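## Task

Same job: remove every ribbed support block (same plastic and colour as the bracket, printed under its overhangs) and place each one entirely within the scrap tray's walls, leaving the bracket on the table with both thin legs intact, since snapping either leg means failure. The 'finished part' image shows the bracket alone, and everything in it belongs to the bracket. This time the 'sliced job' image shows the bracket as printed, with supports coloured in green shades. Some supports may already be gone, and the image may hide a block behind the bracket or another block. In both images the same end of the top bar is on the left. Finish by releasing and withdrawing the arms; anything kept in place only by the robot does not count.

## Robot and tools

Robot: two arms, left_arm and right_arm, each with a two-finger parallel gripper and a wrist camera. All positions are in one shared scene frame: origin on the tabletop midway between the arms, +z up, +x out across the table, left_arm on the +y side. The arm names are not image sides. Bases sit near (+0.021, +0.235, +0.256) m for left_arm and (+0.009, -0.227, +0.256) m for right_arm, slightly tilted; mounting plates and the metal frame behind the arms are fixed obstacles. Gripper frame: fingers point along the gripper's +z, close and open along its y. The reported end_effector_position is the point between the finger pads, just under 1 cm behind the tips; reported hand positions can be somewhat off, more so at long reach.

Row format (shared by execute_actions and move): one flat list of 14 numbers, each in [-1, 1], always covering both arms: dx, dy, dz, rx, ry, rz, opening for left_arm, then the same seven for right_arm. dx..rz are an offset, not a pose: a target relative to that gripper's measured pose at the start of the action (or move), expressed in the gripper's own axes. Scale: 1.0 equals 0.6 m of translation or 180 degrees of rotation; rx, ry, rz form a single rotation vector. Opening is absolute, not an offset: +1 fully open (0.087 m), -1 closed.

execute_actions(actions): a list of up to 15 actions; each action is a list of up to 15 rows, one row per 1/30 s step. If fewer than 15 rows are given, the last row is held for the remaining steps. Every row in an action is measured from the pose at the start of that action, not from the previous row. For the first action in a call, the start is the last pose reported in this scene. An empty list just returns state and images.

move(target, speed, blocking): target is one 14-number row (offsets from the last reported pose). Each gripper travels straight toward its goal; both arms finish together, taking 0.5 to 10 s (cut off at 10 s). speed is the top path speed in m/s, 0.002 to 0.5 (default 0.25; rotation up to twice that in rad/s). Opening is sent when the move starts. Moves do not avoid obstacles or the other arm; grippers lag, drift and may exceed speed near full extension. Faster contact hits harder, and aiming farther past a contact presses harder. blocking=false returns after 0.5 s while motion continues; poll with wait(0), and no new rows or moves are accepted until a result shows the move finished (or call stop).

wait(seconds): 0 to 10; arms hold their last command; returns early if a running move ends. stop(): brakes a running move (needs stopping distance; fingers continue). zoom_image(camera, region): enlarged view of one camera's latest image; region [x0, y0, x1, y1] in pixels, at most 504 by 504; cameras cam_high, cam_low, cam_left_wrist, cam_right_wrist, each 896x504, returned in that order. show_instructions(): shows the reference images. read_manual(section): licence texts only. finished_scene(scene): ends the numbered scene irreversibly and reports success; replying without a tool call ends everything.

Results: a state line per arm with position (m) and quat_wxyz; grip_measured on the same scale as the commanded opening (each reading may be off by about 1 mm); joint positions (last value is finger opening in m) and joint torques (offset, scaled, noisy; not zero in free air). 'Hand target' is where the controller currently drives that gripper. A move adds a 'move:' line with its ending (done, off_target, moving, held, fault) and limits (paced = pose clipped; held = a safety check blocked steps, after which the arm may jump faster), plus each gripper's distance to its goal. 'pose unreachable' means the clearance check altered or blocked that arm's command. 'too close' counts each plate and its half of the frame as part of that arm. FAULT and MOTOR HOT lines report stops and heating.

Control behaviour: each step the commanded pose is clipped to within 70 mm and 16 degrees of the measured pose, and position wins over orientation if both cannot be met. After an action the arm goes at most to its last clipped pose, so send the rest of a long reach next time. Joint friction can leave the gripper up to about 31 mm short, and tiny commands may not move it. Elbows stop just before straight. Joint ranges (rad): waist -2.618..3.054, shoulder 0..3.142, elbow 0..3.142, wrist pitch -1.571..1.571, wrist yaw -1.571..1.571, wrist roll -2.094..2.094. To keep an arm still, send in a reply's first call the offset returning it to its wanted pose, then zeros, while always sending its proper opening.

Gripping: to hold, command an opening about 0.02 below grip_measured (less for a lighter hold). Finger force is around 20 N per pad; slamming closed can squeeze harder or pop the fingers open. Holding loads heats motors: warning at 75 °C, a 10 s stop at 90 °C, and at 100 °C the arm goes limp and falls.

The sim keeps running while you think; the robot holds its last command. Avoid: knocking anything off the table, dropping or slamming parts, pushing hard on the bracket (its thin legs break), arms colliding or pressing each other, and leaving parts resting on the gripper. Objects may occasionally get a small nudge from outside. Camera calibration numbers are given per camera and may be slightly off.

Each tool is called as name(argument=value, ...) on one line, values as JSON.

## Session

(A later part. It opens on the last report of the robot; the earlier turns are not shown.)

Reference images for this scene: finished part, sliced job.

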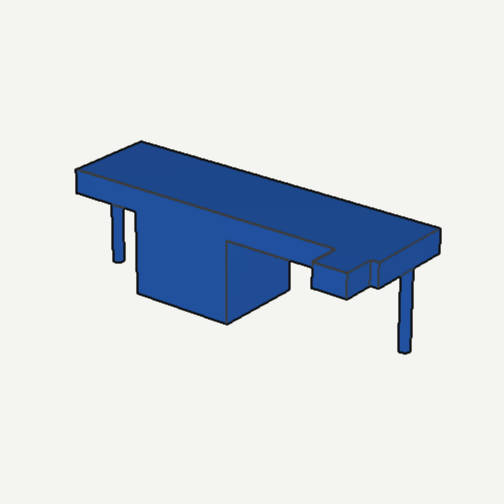

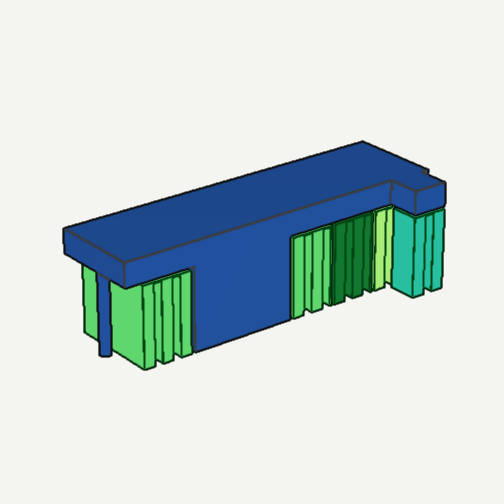

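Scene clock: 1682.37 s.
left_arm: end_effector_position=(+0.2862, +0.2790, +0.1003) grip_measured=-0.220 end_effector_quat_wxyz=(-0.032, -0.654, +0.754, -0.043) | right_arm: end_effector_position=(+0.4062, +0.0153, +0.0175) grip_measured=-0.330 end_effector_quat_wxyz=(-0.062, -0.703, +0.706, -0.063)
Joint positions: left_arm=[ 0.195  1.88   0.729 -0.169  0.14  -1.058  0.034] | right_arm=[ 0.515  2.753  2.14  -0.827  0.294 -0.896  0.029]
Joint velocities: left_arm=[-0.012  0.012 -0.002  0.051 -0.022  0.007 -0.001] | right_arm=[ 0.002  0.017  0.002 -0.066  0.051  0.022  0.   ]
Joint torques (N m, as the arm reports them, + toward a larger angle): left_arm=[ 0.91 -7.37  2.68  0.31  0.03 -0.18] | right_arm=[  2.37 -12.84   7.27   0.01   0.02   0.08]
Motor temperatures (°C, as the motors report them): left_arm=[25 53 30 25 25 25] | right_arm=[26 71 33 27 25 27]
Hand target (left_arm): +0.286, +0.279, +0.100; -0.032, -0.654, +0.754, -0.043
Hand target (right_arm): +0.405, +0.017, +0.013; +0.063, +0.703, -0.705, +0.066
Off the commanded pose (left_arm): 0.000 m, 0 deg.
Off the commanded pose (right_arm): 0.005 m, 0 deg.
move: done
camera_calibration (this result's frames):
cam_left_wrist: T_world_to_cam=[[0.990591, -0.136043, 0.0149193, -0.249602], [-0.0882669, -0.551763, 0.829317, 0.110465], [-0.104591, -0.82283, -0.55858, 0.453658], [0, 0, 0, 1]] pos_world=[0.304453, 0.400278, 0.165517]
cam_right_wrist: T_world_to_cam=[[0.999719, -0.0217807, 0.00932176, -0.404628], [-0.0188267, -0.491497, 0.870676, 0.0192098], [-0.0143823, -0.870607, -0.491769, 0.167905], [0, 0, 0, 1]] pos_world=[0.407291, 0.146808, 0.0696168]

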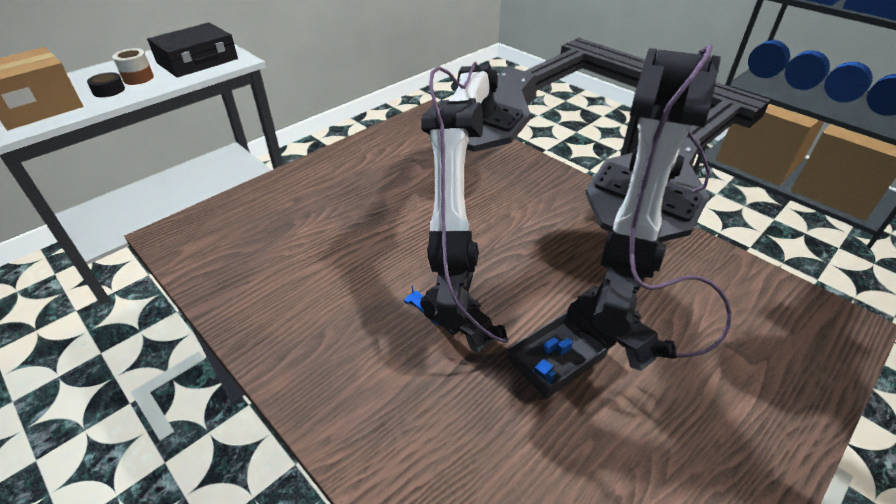

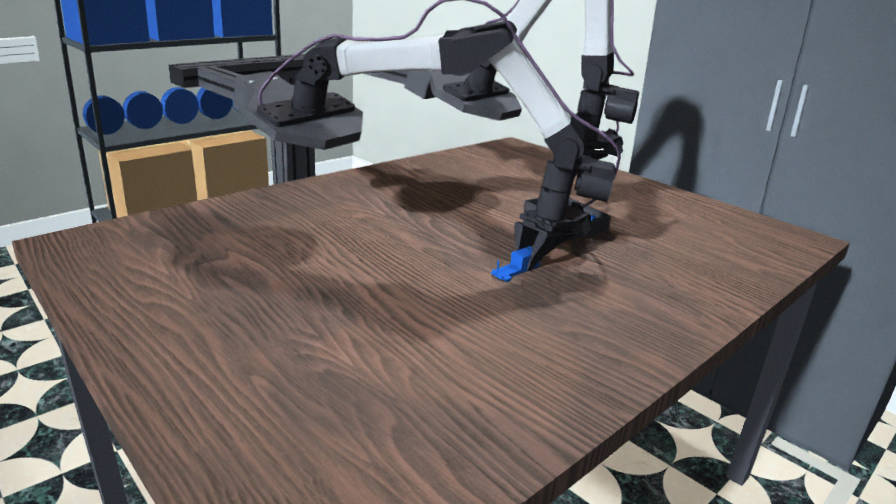

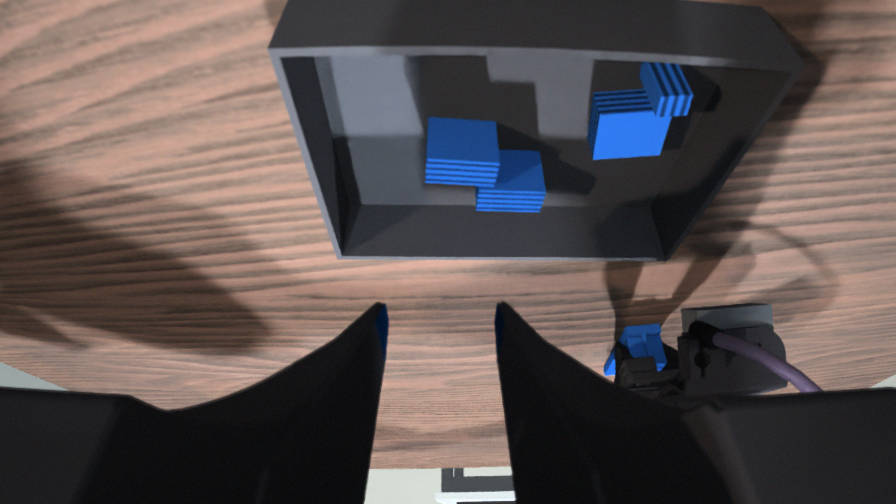

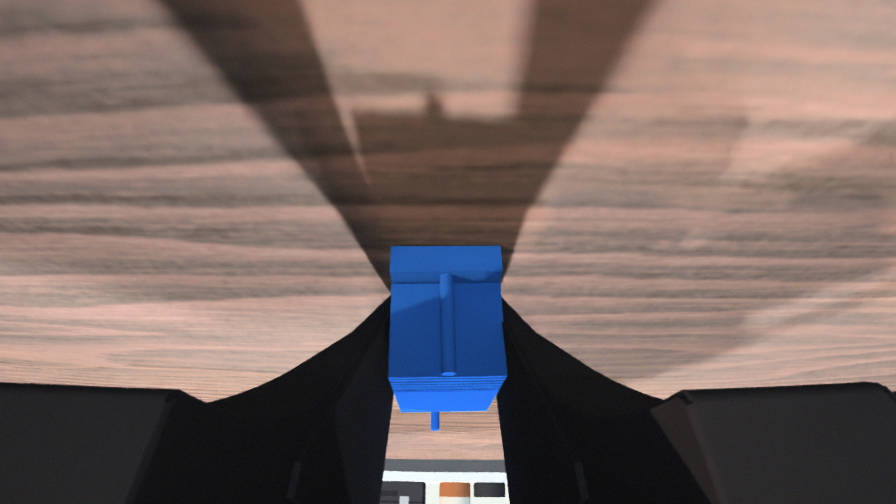

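execute_actions(actions=[[[0,0,0,0,0,0,-0.22,-0.002,0.002,0.008,0,0,0,-0.39],[0,0,0,0,0,0,-0.22,-0.002,0.002,0.009,0,0,0,-0.39],[0,0,0,0,0,0,-0.22,-0.002,0.002,0.010,0,0,0,-0.39],[0,0,0,0,0,0,-0.22,-0.002,0.002,0.011,0,0,0,-0.39],[0,0,0,0,0,0,-0.22,-0.002,0.002,0.012,0,0,0,-0.39],[0,0,0,0,0,0,-0.22,-0.003,0.002,0.013,0,0,0,-0.39]],[[0,0,0,0,0,0,-0.22,0,0,0.003,0,0,0,-0.37],[0,0,0,0,0,0,-0.22,0,0,0.003,0,0,0,-0.36],[0,0,0,0,0,0,-0.22,0,0,0.003,0,0,0,-0.35],[0,0,0,0,0,0,-0.22,0,0,0.003,0,0,0,-0.345],[0,0,0,0,0,0,-0.22,0,0,0.003,0,0,0,-0.34],[0,0,0,0,0,0,-0.22,0,0,0.003,0,0,0,-0.335],[0,0,0,0,0,0,-0.22,0,0,0.003,0,0,0,-0.33],[0,0,0,0,0,0,-0.22,0,0,0.003,0,0,0,-0.325],[0,0,0,0,0,0,-0.22,0,0,0.003,0,0,0,-0.32],[0,0,0,0,0,0,-0.22,0,0,0.003,0,0,0,-0.31],[0,0,0,0,0,0,-0.22,0,0,0.003,0,0,0,-0.30],[0,0,0,0,0,0,-0.22,0,0,0.003,0,0,0,-0.29],[0,0,0,0,0,0,-0.22,0,0,0.003,0,0,0,-0.27],[0,0,0,0,0,0,-0.22,0,0,0.003,0,0,0,-0.25],[0,0,0,0,0,0,-0.22,0,0,0.003,0,0,0,-0.23]],[[0,0,0,0,0,0,-0.22,0,0,0,0,0,0,-0.20],[0,0,0,0,0,0,-0.22,0,0,0,0,0,0,-0.17],[0,0,0,0,0,0,-0.22,0,0,0,0,0,0,-0.14],[0,0,0,0,0,0,-0.22,0,0,0,0,0,0,-0.11],[0,0,0,0,0,0,-0.22,0,0,0,0,0,0,-0.08],[0,0,0,0,0,0,-0.22,0,0,0,0,0,0,-0.05],[0,0,0,0,0,0,-0.22,0,0,0,0,0,0,-0.02],[0,0,0,0,0,0,-0.22,0,0,0,0,0,0,0.01],[0,0,0,0,0,0,-0.22,0,0,0,0,0,0,0.04],[0,0,0,0,0,0,-0.22,0,0,0,0,0,0,0.07],[0,0,0,0,0,0,-0.22,0,0,0,0,0,0,0.10],[0,0,0,0,0,0,-0.22,0,0,0,0,0,0,0.13],[0,0,0,0,0,0,-0.22,0,0,0,0,0,0,0.15]]])

Scene clock: 1692.40 s.
left_arm: end_effector_position=(+0.2862, +0.2790, +0.1003) grip_measured=-0.220 end_effector_quat_wxyz=(-0.032, -0.654, +0.754, -0.043) | right_arm: end_effector_position=(+0.4063, +0.0152, +0.0176) grip_measured=+0.149 end_effector_quat_wxyz=(-0.061, -0.703, +0.706, -0.063)
Joint positions: left_arm=[ 0.195  1.88   0.729 -0.169  0.14  -1.058  0.034] | right_arm=[ 0.515  2.753  2.14  -0.827  0.294 -0.896  0.05 ]
Joint velocities: left_arm=[-0.012 -0.012  0.002  0.007 -0.007  0.037 -0.   ] | right_arm=[ 0.007 -0.007 -0.002  0.007 -0.022 -0.022  0.002]
Joint torques (N m, as the arm reports them, + toward a larger angle): left_arm=[ 0.89 -7.32  2.68  0.31  0.03 -0.17] | right_arm=[  1.9  -14.38   5.46   0.06  -0.06   0.03]
Motor temperatures (°C, as the motors report them): left_arm=[25 52 30 25 25 25] | right_arm=[26 71 34 27 25 27]
Hand target (left_arm): +0.286, +0.279, +0.100; -0.032, -0.654, +0.754, -0.043
Hand target (right_arm): +0.406, +0.015, +0.018; +0.061, +0.703, -0.706, +0.063
Off the commanded pose (left_arm): 0.000 m, 0 deg.
Off the commanded pose (right_arm): 0.000 m, 0 deg.
camera_calibration (this result's frames):
cam_left_wrist: T_world_to_cam=[[0.990591, -0.136043, 0.0149193, -0.249602], [-0.0882669, -0.551763, 0.829317, 0.110465], [-0.104591, -0.82283, -0.55858, 0.453658], [0, 0, 0, 1]] pos_world=[0.304453, 0.400278, 0.165517]
cam_right_wrist: T_world_to_cam=[[0.999703, -0.0221284, 0.0101647, -0.404768], [-0.0197265, -0.491168, 0.870841, 0.0195279], [-0.0142778, -0.870784, -0.491459, 0.167835], [0, 0, 0, 1]] pos_world=[0.407429, 0.146783, 0.0695928]

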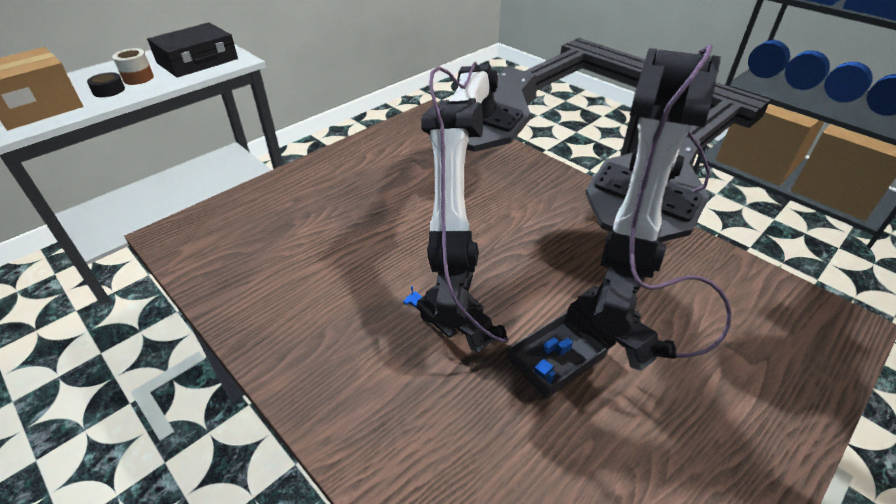

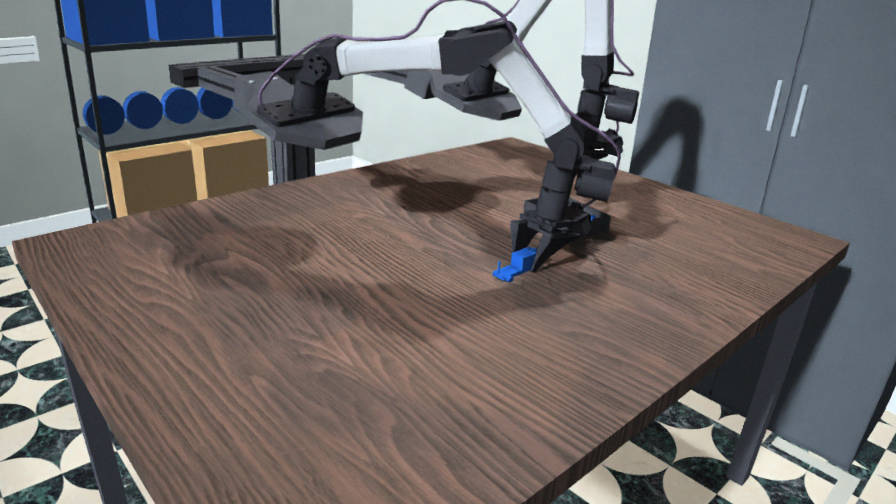

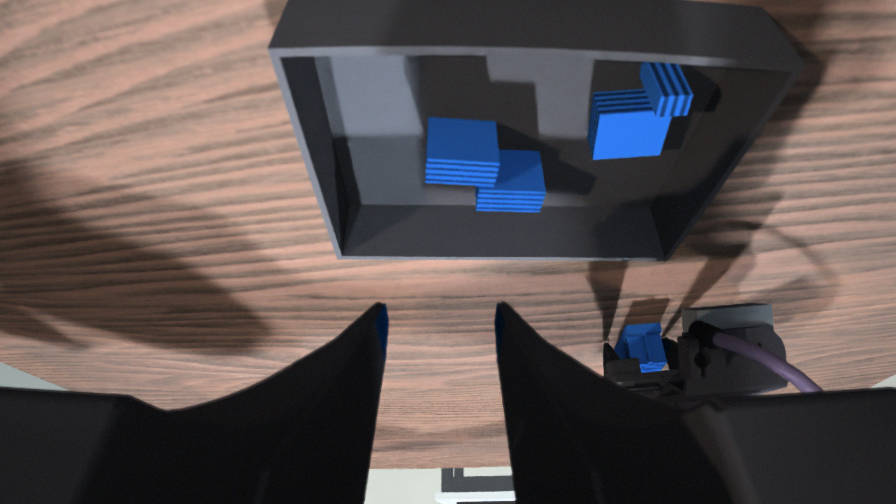

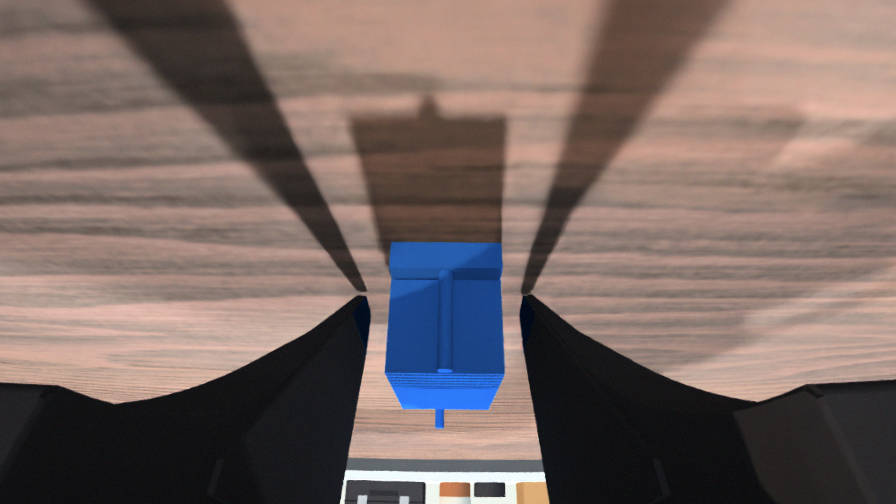

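move(target=[0,0,0,0,0,0,-0.22, 0.0182,0.0067,-0.1017,0,0,0,0.15], speed=0.07)

move(target=[0,0,0,0,0,0,-0.22, 0.0768,0.0617,-0.0035,-0.088,0,0.492,0.15], speed=0.3)

Scene clock: 1699.43 s.
left_arm: end_effector_position=(+0.2862, +0.2790, +0.1003) grip_measured=-0.220 end_effector_quat_wxyz=(-0.032, -0.654, +0.754, -0.043) | right_arm: end_effector_position=(+0.4143, +0.0180, +0.0817) grip_measured=+0.150 end_effector_quat_wxyz=(-0.045, -0.700, +0.710, -0.065)
Joint positions: left_arm=[ 0.195  1.88   0.729 -0.169  0.14  -1.058  0.034] | right_arm=[ 0.529  2.571  2.047 -0.886  0.294 -0.88   0.05 ]
Joint velocities: left_arm=[ 0.002 -0.022 -0.007  0.037 -0.022 -0.066 -0.001] | right_arm=[ 0.002  0.002 -0.012  0.007 -0.037 -0.022 -0.   ]
Joint torques (N m, as the arm reports them, + toward a larger angle): left_arm=[ 0.83 -7.41  2.68  0.32  0.04 -0.15] | right_arm=[  2.78 -14.64   3.45   0.02   0.     0.11]
Motor temperatures (°C, as the motors report them): left_arm=[25 52 30 25 25 25] | right_arm=[26 72 33 27 25 27]
Hand target (left_arm): +0.286, +0.279, +0.100; -0.032, -0.654, +0.754, -0.043
Hand target (right_arm): +0.402, +0.015, +0.079; +0.062, +0.703, -0.706, +0.064
Off the commanded pose (left_arm): 0.000 m, 0 deg.
Off the commanded pose (right_arm): 0.013 m, 2 deg.
move: off_target (right_arm)
camera_calibration (this result's frames):
cam_left_wrist: T_world_to_cam=[[0.990591, -0.136043, 0.0149193, -0.249602], [-0.0882669, -0.551763, 0.829317, 0.110465], [-0.104591, -0.82283, -0.55858, 0.453658], [0, 0, 0, 1]] pos_world=[0.304453, 0.400278, 0.165517]
cam_right_wrist: T_world_to_cam=[[0.998922, -0.0298867, 0.0355133, -0.414965], [-0.0457968, -0.510105, 0.858892, -0.0227005], [-0.0075539, -0.859593, -0.510924, 0.200527], [0, 0, 0, 1]] pos_world=[0.414993, 0.14839, 0.136688]

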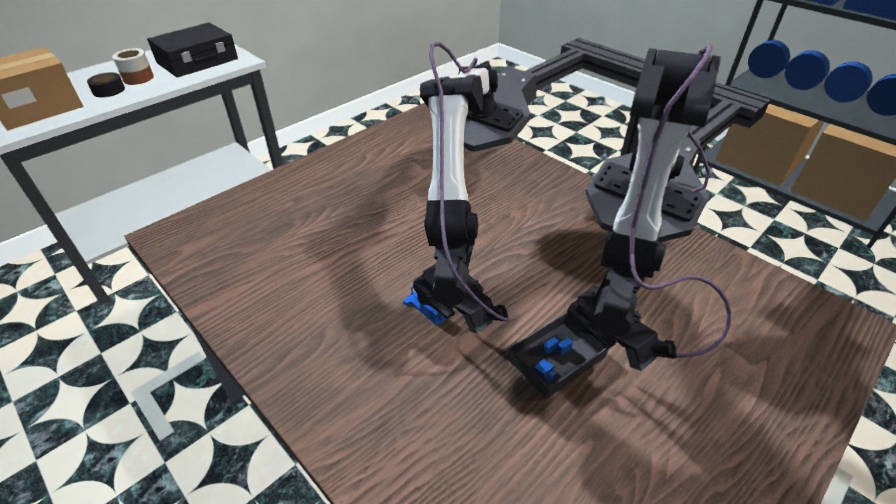

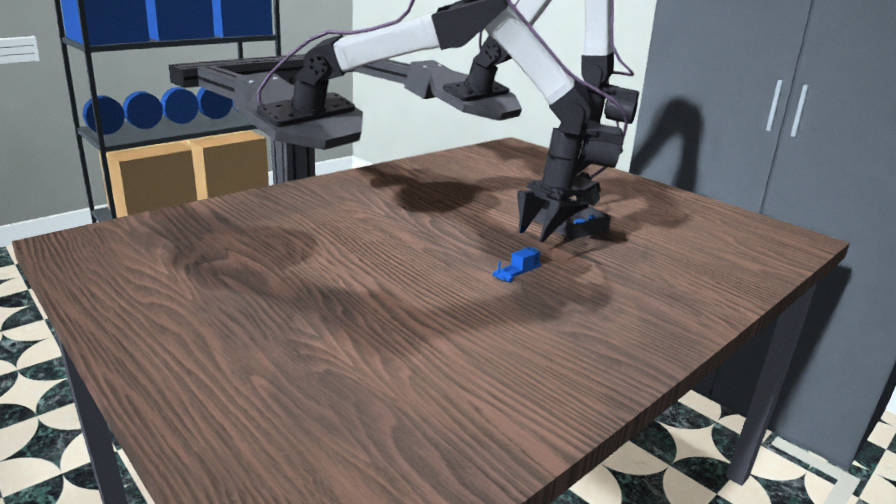

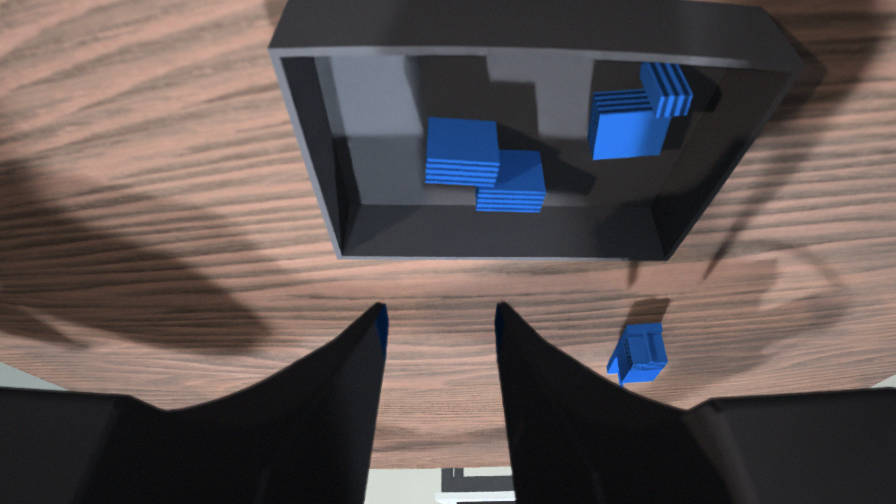

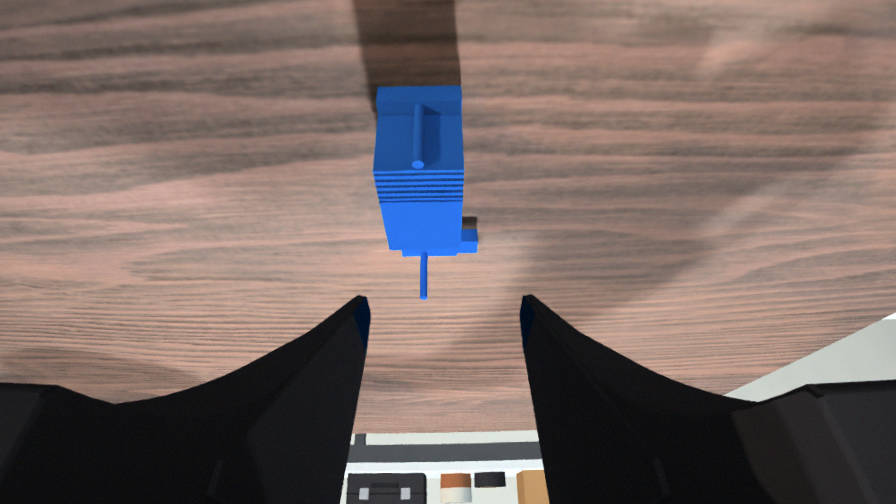

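Scene clock: 1702.67 s.
left_arm: end_effector_position=(+0.2862, +0.2790, +0.1003) grip_measured=-0.220 end_effector_quat_wxyz=(-0.032, -0.654, +0.754, -0.043) | right_arm: end_effector_position=(+0.3816, -0.0227, +0.0905) grip_measured=+0.150 end_effector_quat_wxyz=(-0.071, -0.005, +0.997, +0.009)
Joint positions: left_arm=[ 0.195  1.88   0.729 -0.169  0.14  -1.058  0.034] | right_arm=[ 0.294  2.414  1.824 -0.836  0.022  0.428  0.05 ]
Joint velocities: left_arm=[-0.007 -0.017 -0.012  0.007  0.022  0.022  0.001] | right_arm=[ 0.002 -0.012  0.002  0.022 -0.007  0.066 -0.001]
Joint torques (N m, as the arm reports them, + toward a larger angle): left_arm=[ 0.82 -7.31  2.71  0.33  0.05 -0.15] | right_arm=[  0.12 -14.32   3.27   0.13  -0.19   0.11]
Motor temperatures (°C, as the motors report them): left_arm=[25 52 30 25 25 25] | right_arm=[26 73 33 27 25 27]
Hand target (left_arm): +0.286, +0.279, +0.100; -0.032, -0.654, +0.754, -0.043
Hand target (right_arm): +0.378, -0.027, +0.089; -0.076, +0.004, +0.997, +0.010
Off the commanded pose (left_arm): 0.000 m, 0 deg.
Off the commanded pose (right_arm): 0.006 m, 1 deg.
move: done
camera_calibration (this result's frames):
cam_left_wrist: T_world_to_cam=[[0.990591, -0.136043, 0.0149193, -0.249602], [-0.0882669, -0.551763, 0.829317, 0.110465], [-0.104591, -0.82283, -0.55858, 0.453658], [0, 0, 0, 1]] pos_world=[0.304453, 0.400278, 0.165517]
cam_right_wrist: T_world_to_cam=[[-0.0100302, -0.999884, -0.0114908, -0.0165954], [-0.521538, -0.00457348, 0.853216, 0.141055], [-0.853169, 0.0145508, -0.521432, 0.513216], [0, 0, 0, 1]] pos_world=[0.51126, -0.0234161, 0.147066]

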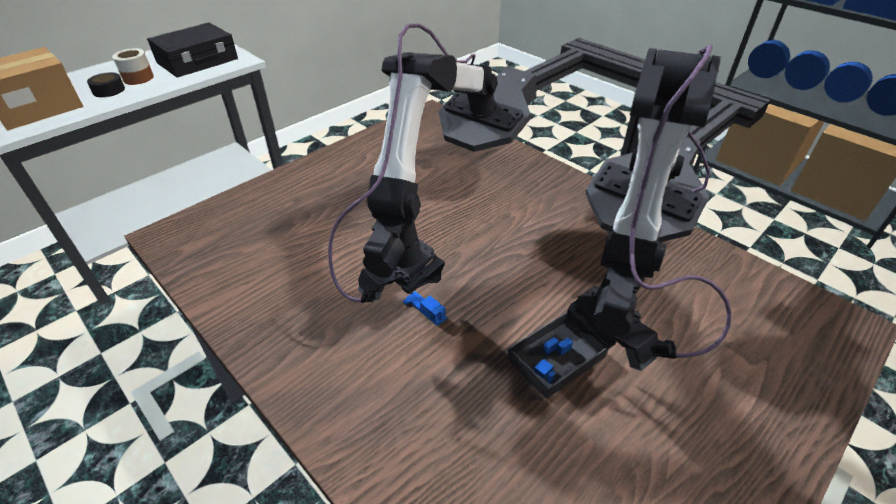

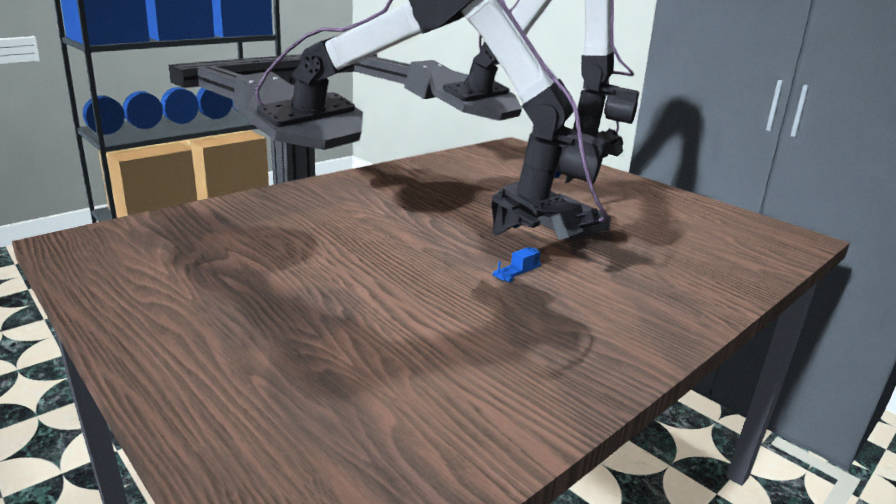

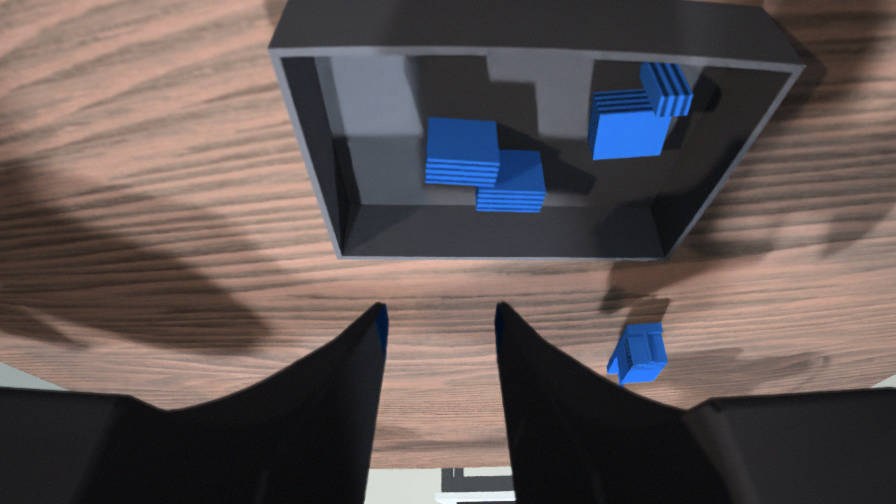

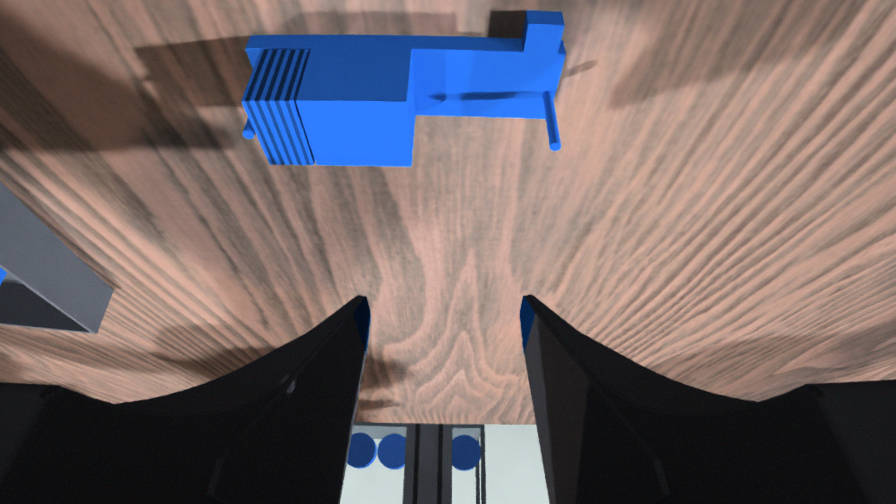

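move(target=[0,0,0,0,0,0,-0.22, -0.0383,0.0336,0.0262,-0.0788,0.0064,0.503,0.15], speed=0.3)

Scene clock: 1722.13 s.
left_arm: end_effector_position=(+0.2862, +0.2790, +0.1003) grip_measured=-0.220 end_effector_quat_wxyz=(-0.032, -0.654, +0.754, -0.043) | right_arm: end_effector_position=(+0.4086, -0.0013, +0.0721) grip_measured=+0.150 end_effector_quat_wxyz=(-0.066, +0.709, +0.698, +0.070)
Joint positions: left_arm=[ 0.195  1.88   0.729 -0.169  0.14  -1.058  0.034] | right_arm=[ 0.219  2.262  1.376 -0.338 -0.101  1.946  0.05 ]
Joint velocities: left_arm=[-0.002 -0.002  0.002 -0.037 -0.007  0.022 -0.   ] | right_arm=[-0.007 -0.002 -0.007 -0.007  0.066  0.007 -0.001]
Joint torques (N m, as the arm reports them, + toward a larger angle): left_arm=[ 0.89 -7.3   2.56  0.31  0.04 -0.17] | right_arm=[  0.87 -12.79   2.23   0.45  -0.08   0.11]
Motor temperatures (°C, as the motors report them): left_arm=[25 51 30 25 25 25] | right_arm=[26 75 32 27 25 27]
Hand target (left_arm): +0.286, +0.279, +0.100; -0.032, -0.654, +0.754, -0.043
Hand target (right_arm): +0.402, -0.002, +0.071; -0.067, +0.711, +0.697, +0.066
Off the commanded pose (left_arm): 0.000 m, 0 deg.
Off the commanded pose (right_arm): 0.007 m, 0 deg.
MOTOR HOT: a motor of the right arm reached 75 °C. Now the hottest motor of the right arm, joint 2 (shoulder), reports 75 °C. The controller's stop level is 90 °C. To cool a motor, set the load down, stop pushing, or move to a pose that needs little force.
move: done
camera_calibration (this result's frames):
cam_left_wrist: T_world_to_cam=[[0.990591, -0.136043, 0.0149193, -0.249602], [-0.0882669, -0.551763, 0.829317, 0.110465], [-0.104591, -0.82283, -0.55858, 0.453658], [0, 0, 0, 1]] pos_world=[0.304453, 0.400278, 0.165517]
cam_right_wrist: T_world_to_cam=[[-0.999407, 0.0341729, 0.00411612, 0.409362], [0.0199248, 0.476868, 0.878749, -0.0515308], [0.0280666, 0.87831, -0.477266, 0.16425], [0, 0, 0, 1]] pos_world=[0.405536, -0.133679, 0.121989]

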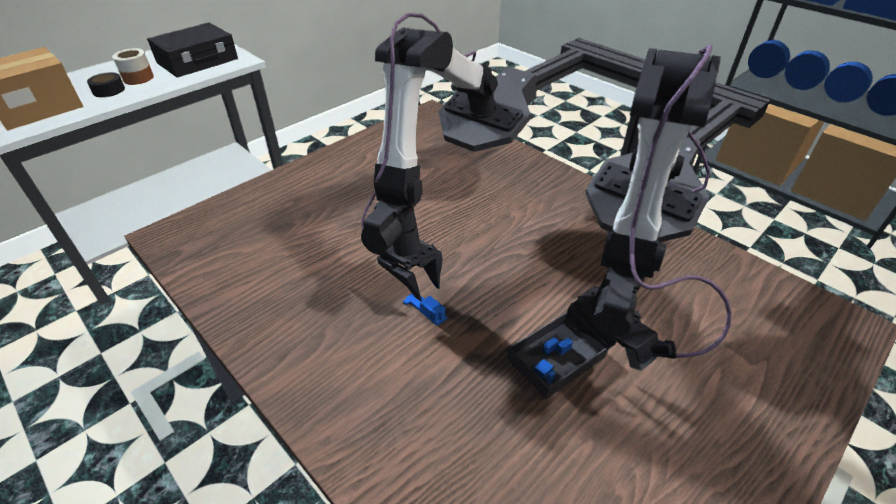

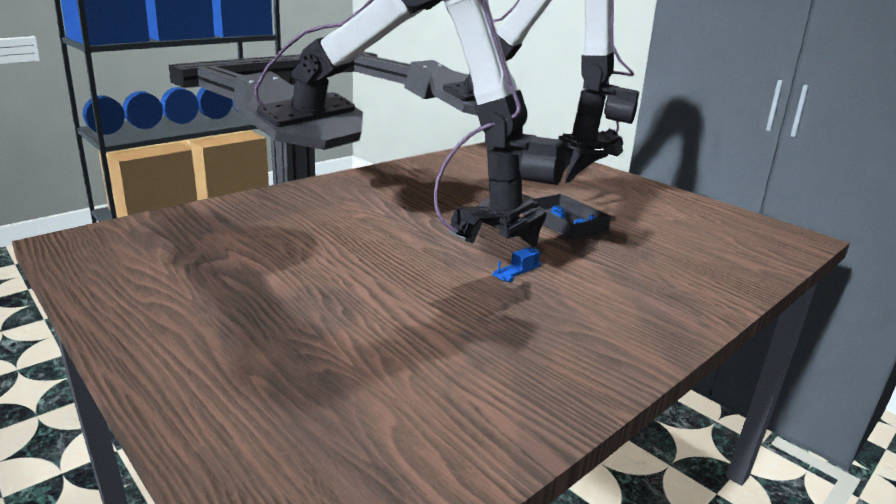

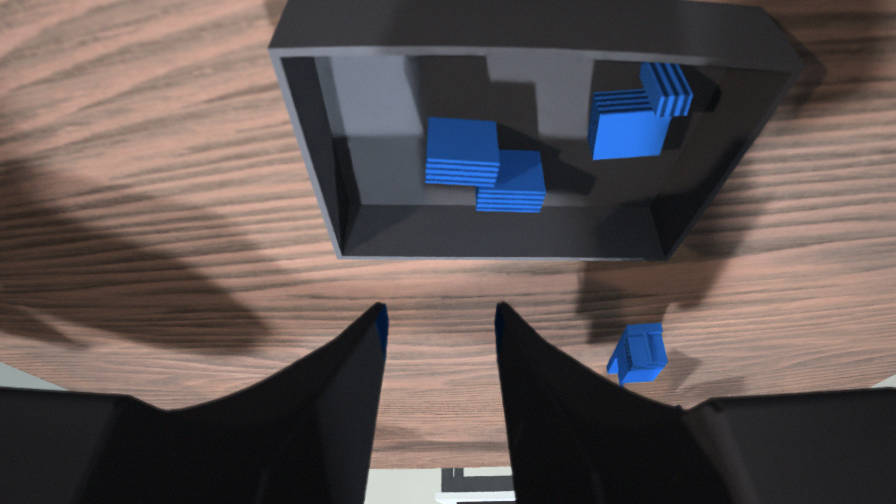

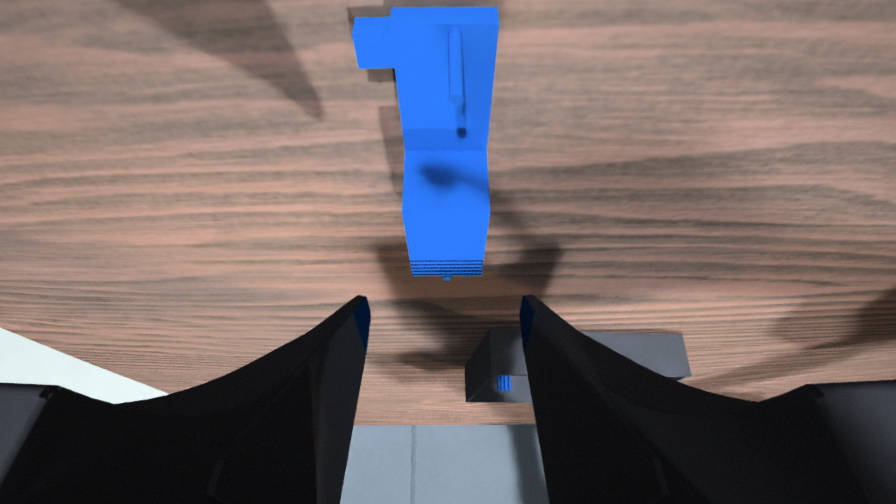

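move(target=[0.3343,-0.2644,0.0669,-0.007,0,-0.031,0.1, -0.0115,0.0062,0.0944,0,0,0,0.15], speed=0.12)

Scene clock: 1738.63 s.
left_arm: end_effector_position=(+0.4194, +0.0496, +0.0970) grip_measured=+0.100 end_effector_quat_wxyz=(-0.038, -0.691, +0.720, -0.055) | right_arm: end_effector_position=(+0.4063, +0.0022, +0.0185) grip_measured=+0.150 end_effector_quat_wxyz=(-0.069, +0.710, +0.698, +0.063)
Joint positions: left_arm=[-0.497  2.194  1.324 -0.398 -0.028 -1.824  0.048] | right_arm=[ 0.219  2.434  1.452 -0.255 -0.101  1.948  0.05 ]
Joint velocities: left_arm=[-0.002  0.002 -0.002 -0.066 -0.022  0.037 -0.   ] | right_arm=[ 0.002  0.002 -0.007  0.007 -0.022  0.022 -0.   ]
Joint torques (N m, as the arm reports them, + toward a larger angle): left_arm=[-1.83 -8.56  6.32  0.23 -0.05 -0.24] | right_arm=[  0.2  -11.04   5.81   0.42  -0.13  -0.05]
Motor temperatures (°C, as the motors report them): left_arm=[25 51 30 25 25 25] | right_arm=[26 73 32 27 25 27]
Hand target (left_arm): +0.414, +0.049, +0.088; +0.044, +0.691, -0.720, +0.040
Hand target (right_arm): +0.413, +0.003, +0.015; -0.066, +0.709, +0.698, +0.070
Off the commanded pose (left_arm): 0.014 m, 3 deg.
Off the commanded pose (right_arm): 0.007 m, 1 deg.
MOTOR HOT: still on. Now the hottest motor of the right arm, joint 2 (shoulder), reports 73 °C; the controller's stop level is 90 °C.
move: off_target (left_arm)
camera_calibration (this result's frames):
cam_left_wrist: T_world_to_cam=[[0.999203, -0.0353476, 0.0185569, -0.421703], [-0.0345901, -0.534443, 0.844496, -0.0264138], [-0.0199334, -0.844465, -0.53524, 0.240341], [0, 0, 0, 1]] pos_world=[0.425244, 0.173937, 0.158772]
cam_right_wrist: T_world_to_cam=[[-0.99922, 0.0353834, 0.0175438, 0.406889], [0.0324197, 0.481176, 0.876024, -0.0111155], [0.0225551, 0.875909, -0.481948, 0.137943], [0, 0, 0, 1]] pos_world=[0.40382, -0.129874, 0.0690802]

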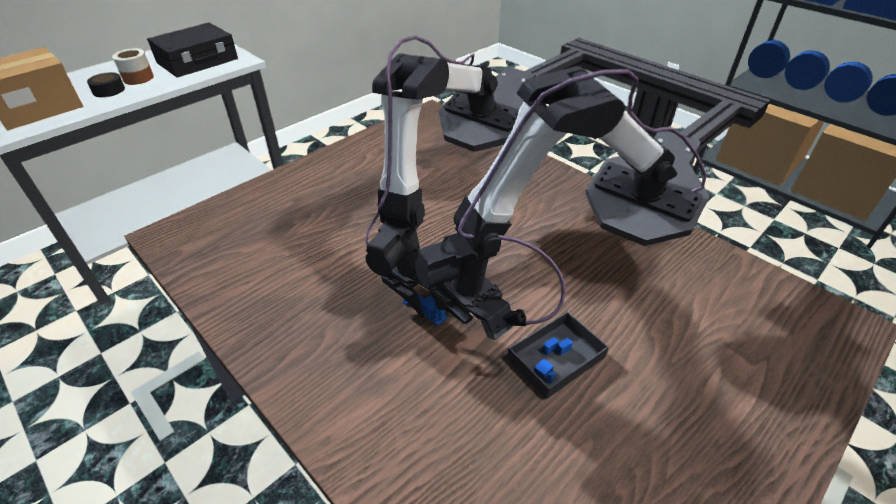

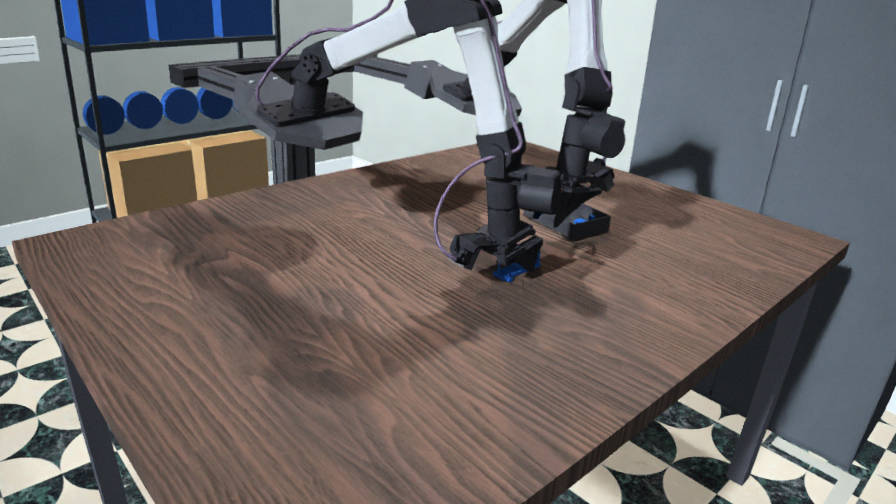

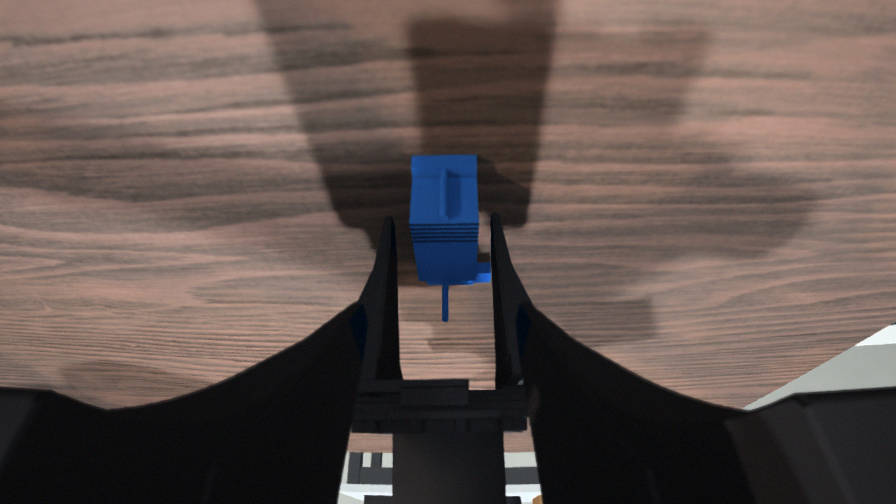

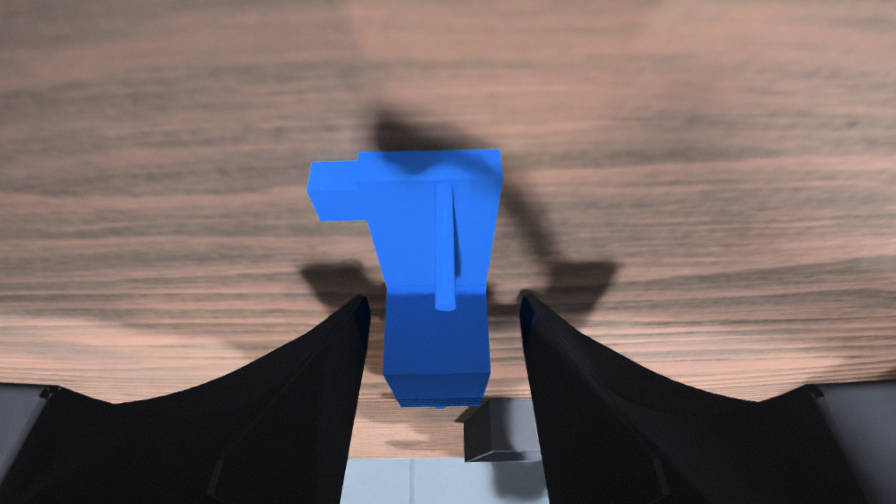

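move(target=[0.0437,-0.0025,0.095,-0.002,0,0.004,0.1, -0.0185,0.005,0,0,0,0.004,-0.15], speed=0.04)

zoom_image(camera="cam_left_wrist", region=[340, 200, 540, 380])

Scene clock: 1751.77 s.
left_arm: end_effector_position=(+0.4176, +0.0209, +0.0520) grip_measured=+0.100 end_effector_quat_wxyz=(-0.044, -0.687, +0.724, -0.051) | right_arm: end_effector_position=(+0.4092, -0.0039, +0.0178) grip_measured=-0.150 end_effector_quat_wxyz=(-0.067, +0.713, +0.695, +0.063)
Joint positions: left_arm=[-0.544  2.365  1.419 -0.337 -0.035 -1.859  0.048] | right_arm=[ 0.206  2.434  1.452 -0.255 -0.101  1.944  0.037]
Joint velocities: left_arm=[-0.017 -0.022  0.002  0.022  0.007 -0.037  0.   ] | right_arm=[ 0.012 -0.012 -0.002 -0.007  0.037 -0.095  0.   ]
Joint torques (N m, as the arm reports them, + toward a larger angle): left_arm=[-2.59 -9.23  5.86  0.57 -0.03 -0.21] | right_arm=[ -0.55 -12.15   3.41   0.37  -0.22  -0.07]
Motor temperatures (°C, as the motors report them): left_arm=[25 52 31 25 25 25] | right_arm=[26 70 32 27 25 27]
Hand target (left_arm): +0.419, +0.016, +0.044; +0.040, +0.686, -0.724, +0.054
Hand target (right_arm): +0.409, -0.009, +0.016; -0.070, +0.714, +0.693, +0.063
Off the commanded pose (left_arm): 0.010 m, 1 deg.
Off the commanded pose (right_arm): 0.005 m, 0 deg.
MOTOR HOT: cleared. Now the hottest motor of the right arm, joint 2 (shoulder), reports 70 °C.
move: done
camera_calibration (this result's frames):
cam_left_wrist: T_world_to_cam=[[0.998821, -0.0482395, 0.00535365, -0.41889], [-0.030242, -0.532283, 0.846026, -0.00574857], [-0.0379622, -0.845191, -0.533115, 0.199398], [0, 0, 0, 1]] pos_world=[0.425792, 0.145263, 0.113408]
cam_right_wrist: T_world_to_cam=[[-0.998895, 0.0441246, 0.0161998, 0.409912], [0.0355673, 0.484211, 0.874228, -0.00885237], [0.0307309, 0.873838, -0.485245, 0.139631], [0, 0, 0, 1]] pos_world=[0.405483, -0.135816, 0.0688537]

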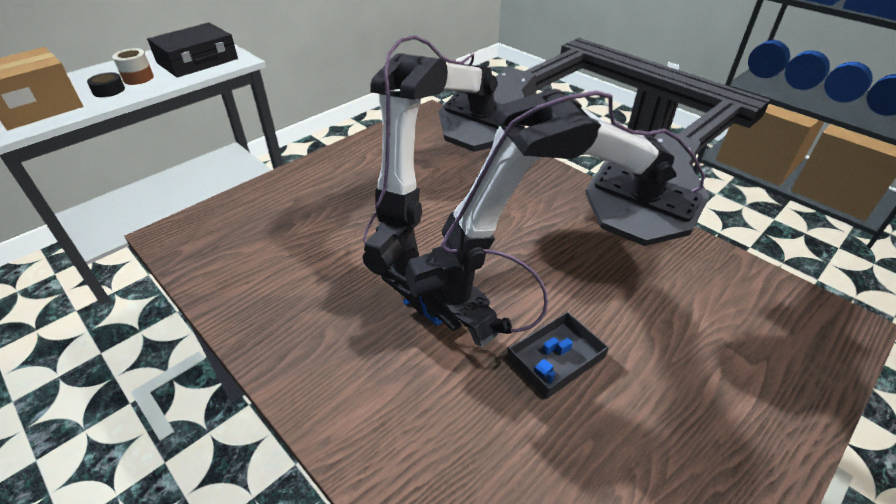

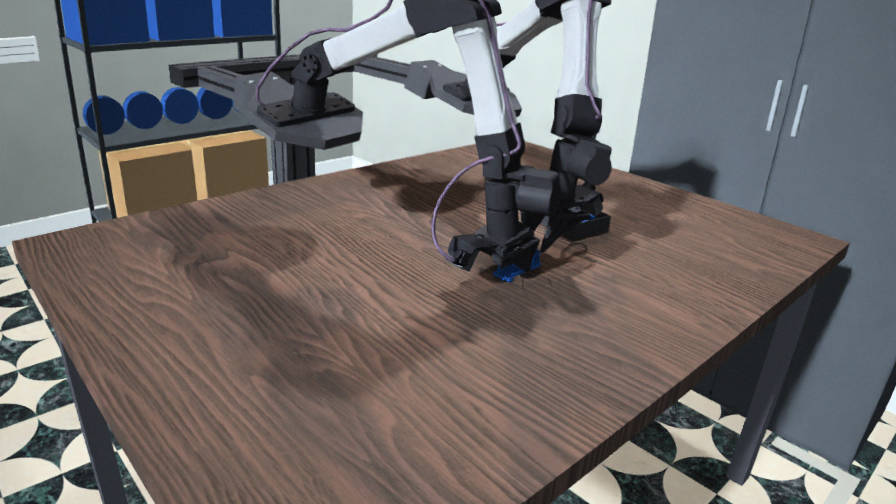

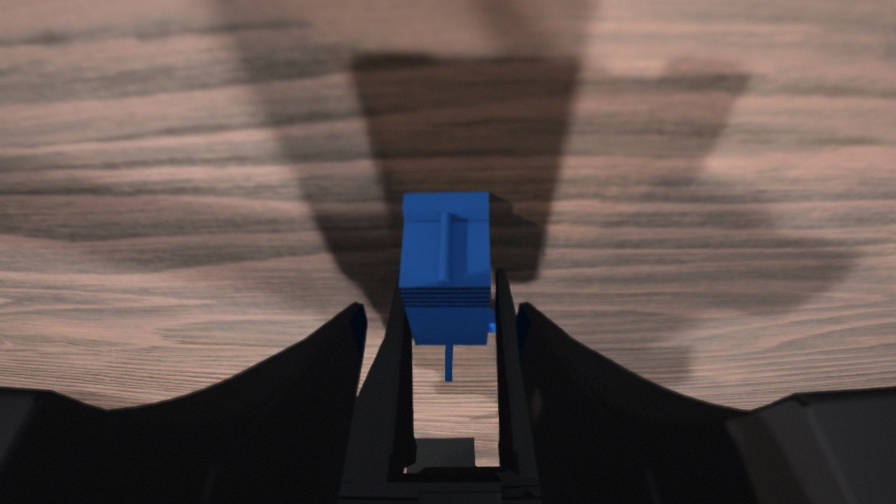

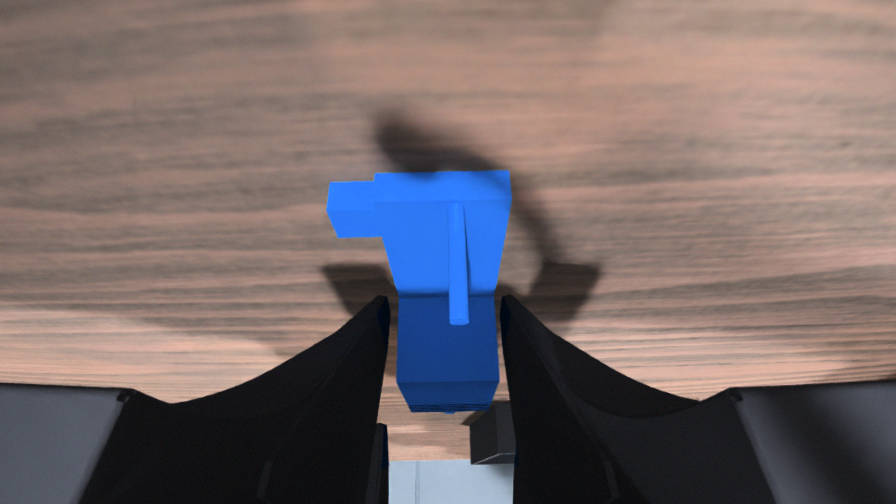

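Region (340, 200, 540, 380) of cam_left_wrist's 896x504 image, scaled by 2.520, with more detail than that image has; it fills the top 454 rows of this view, and the rest is white.

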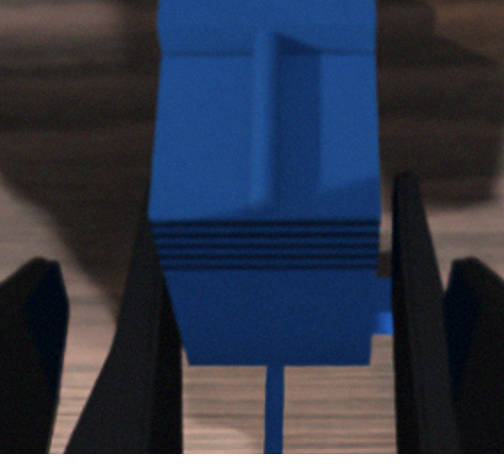

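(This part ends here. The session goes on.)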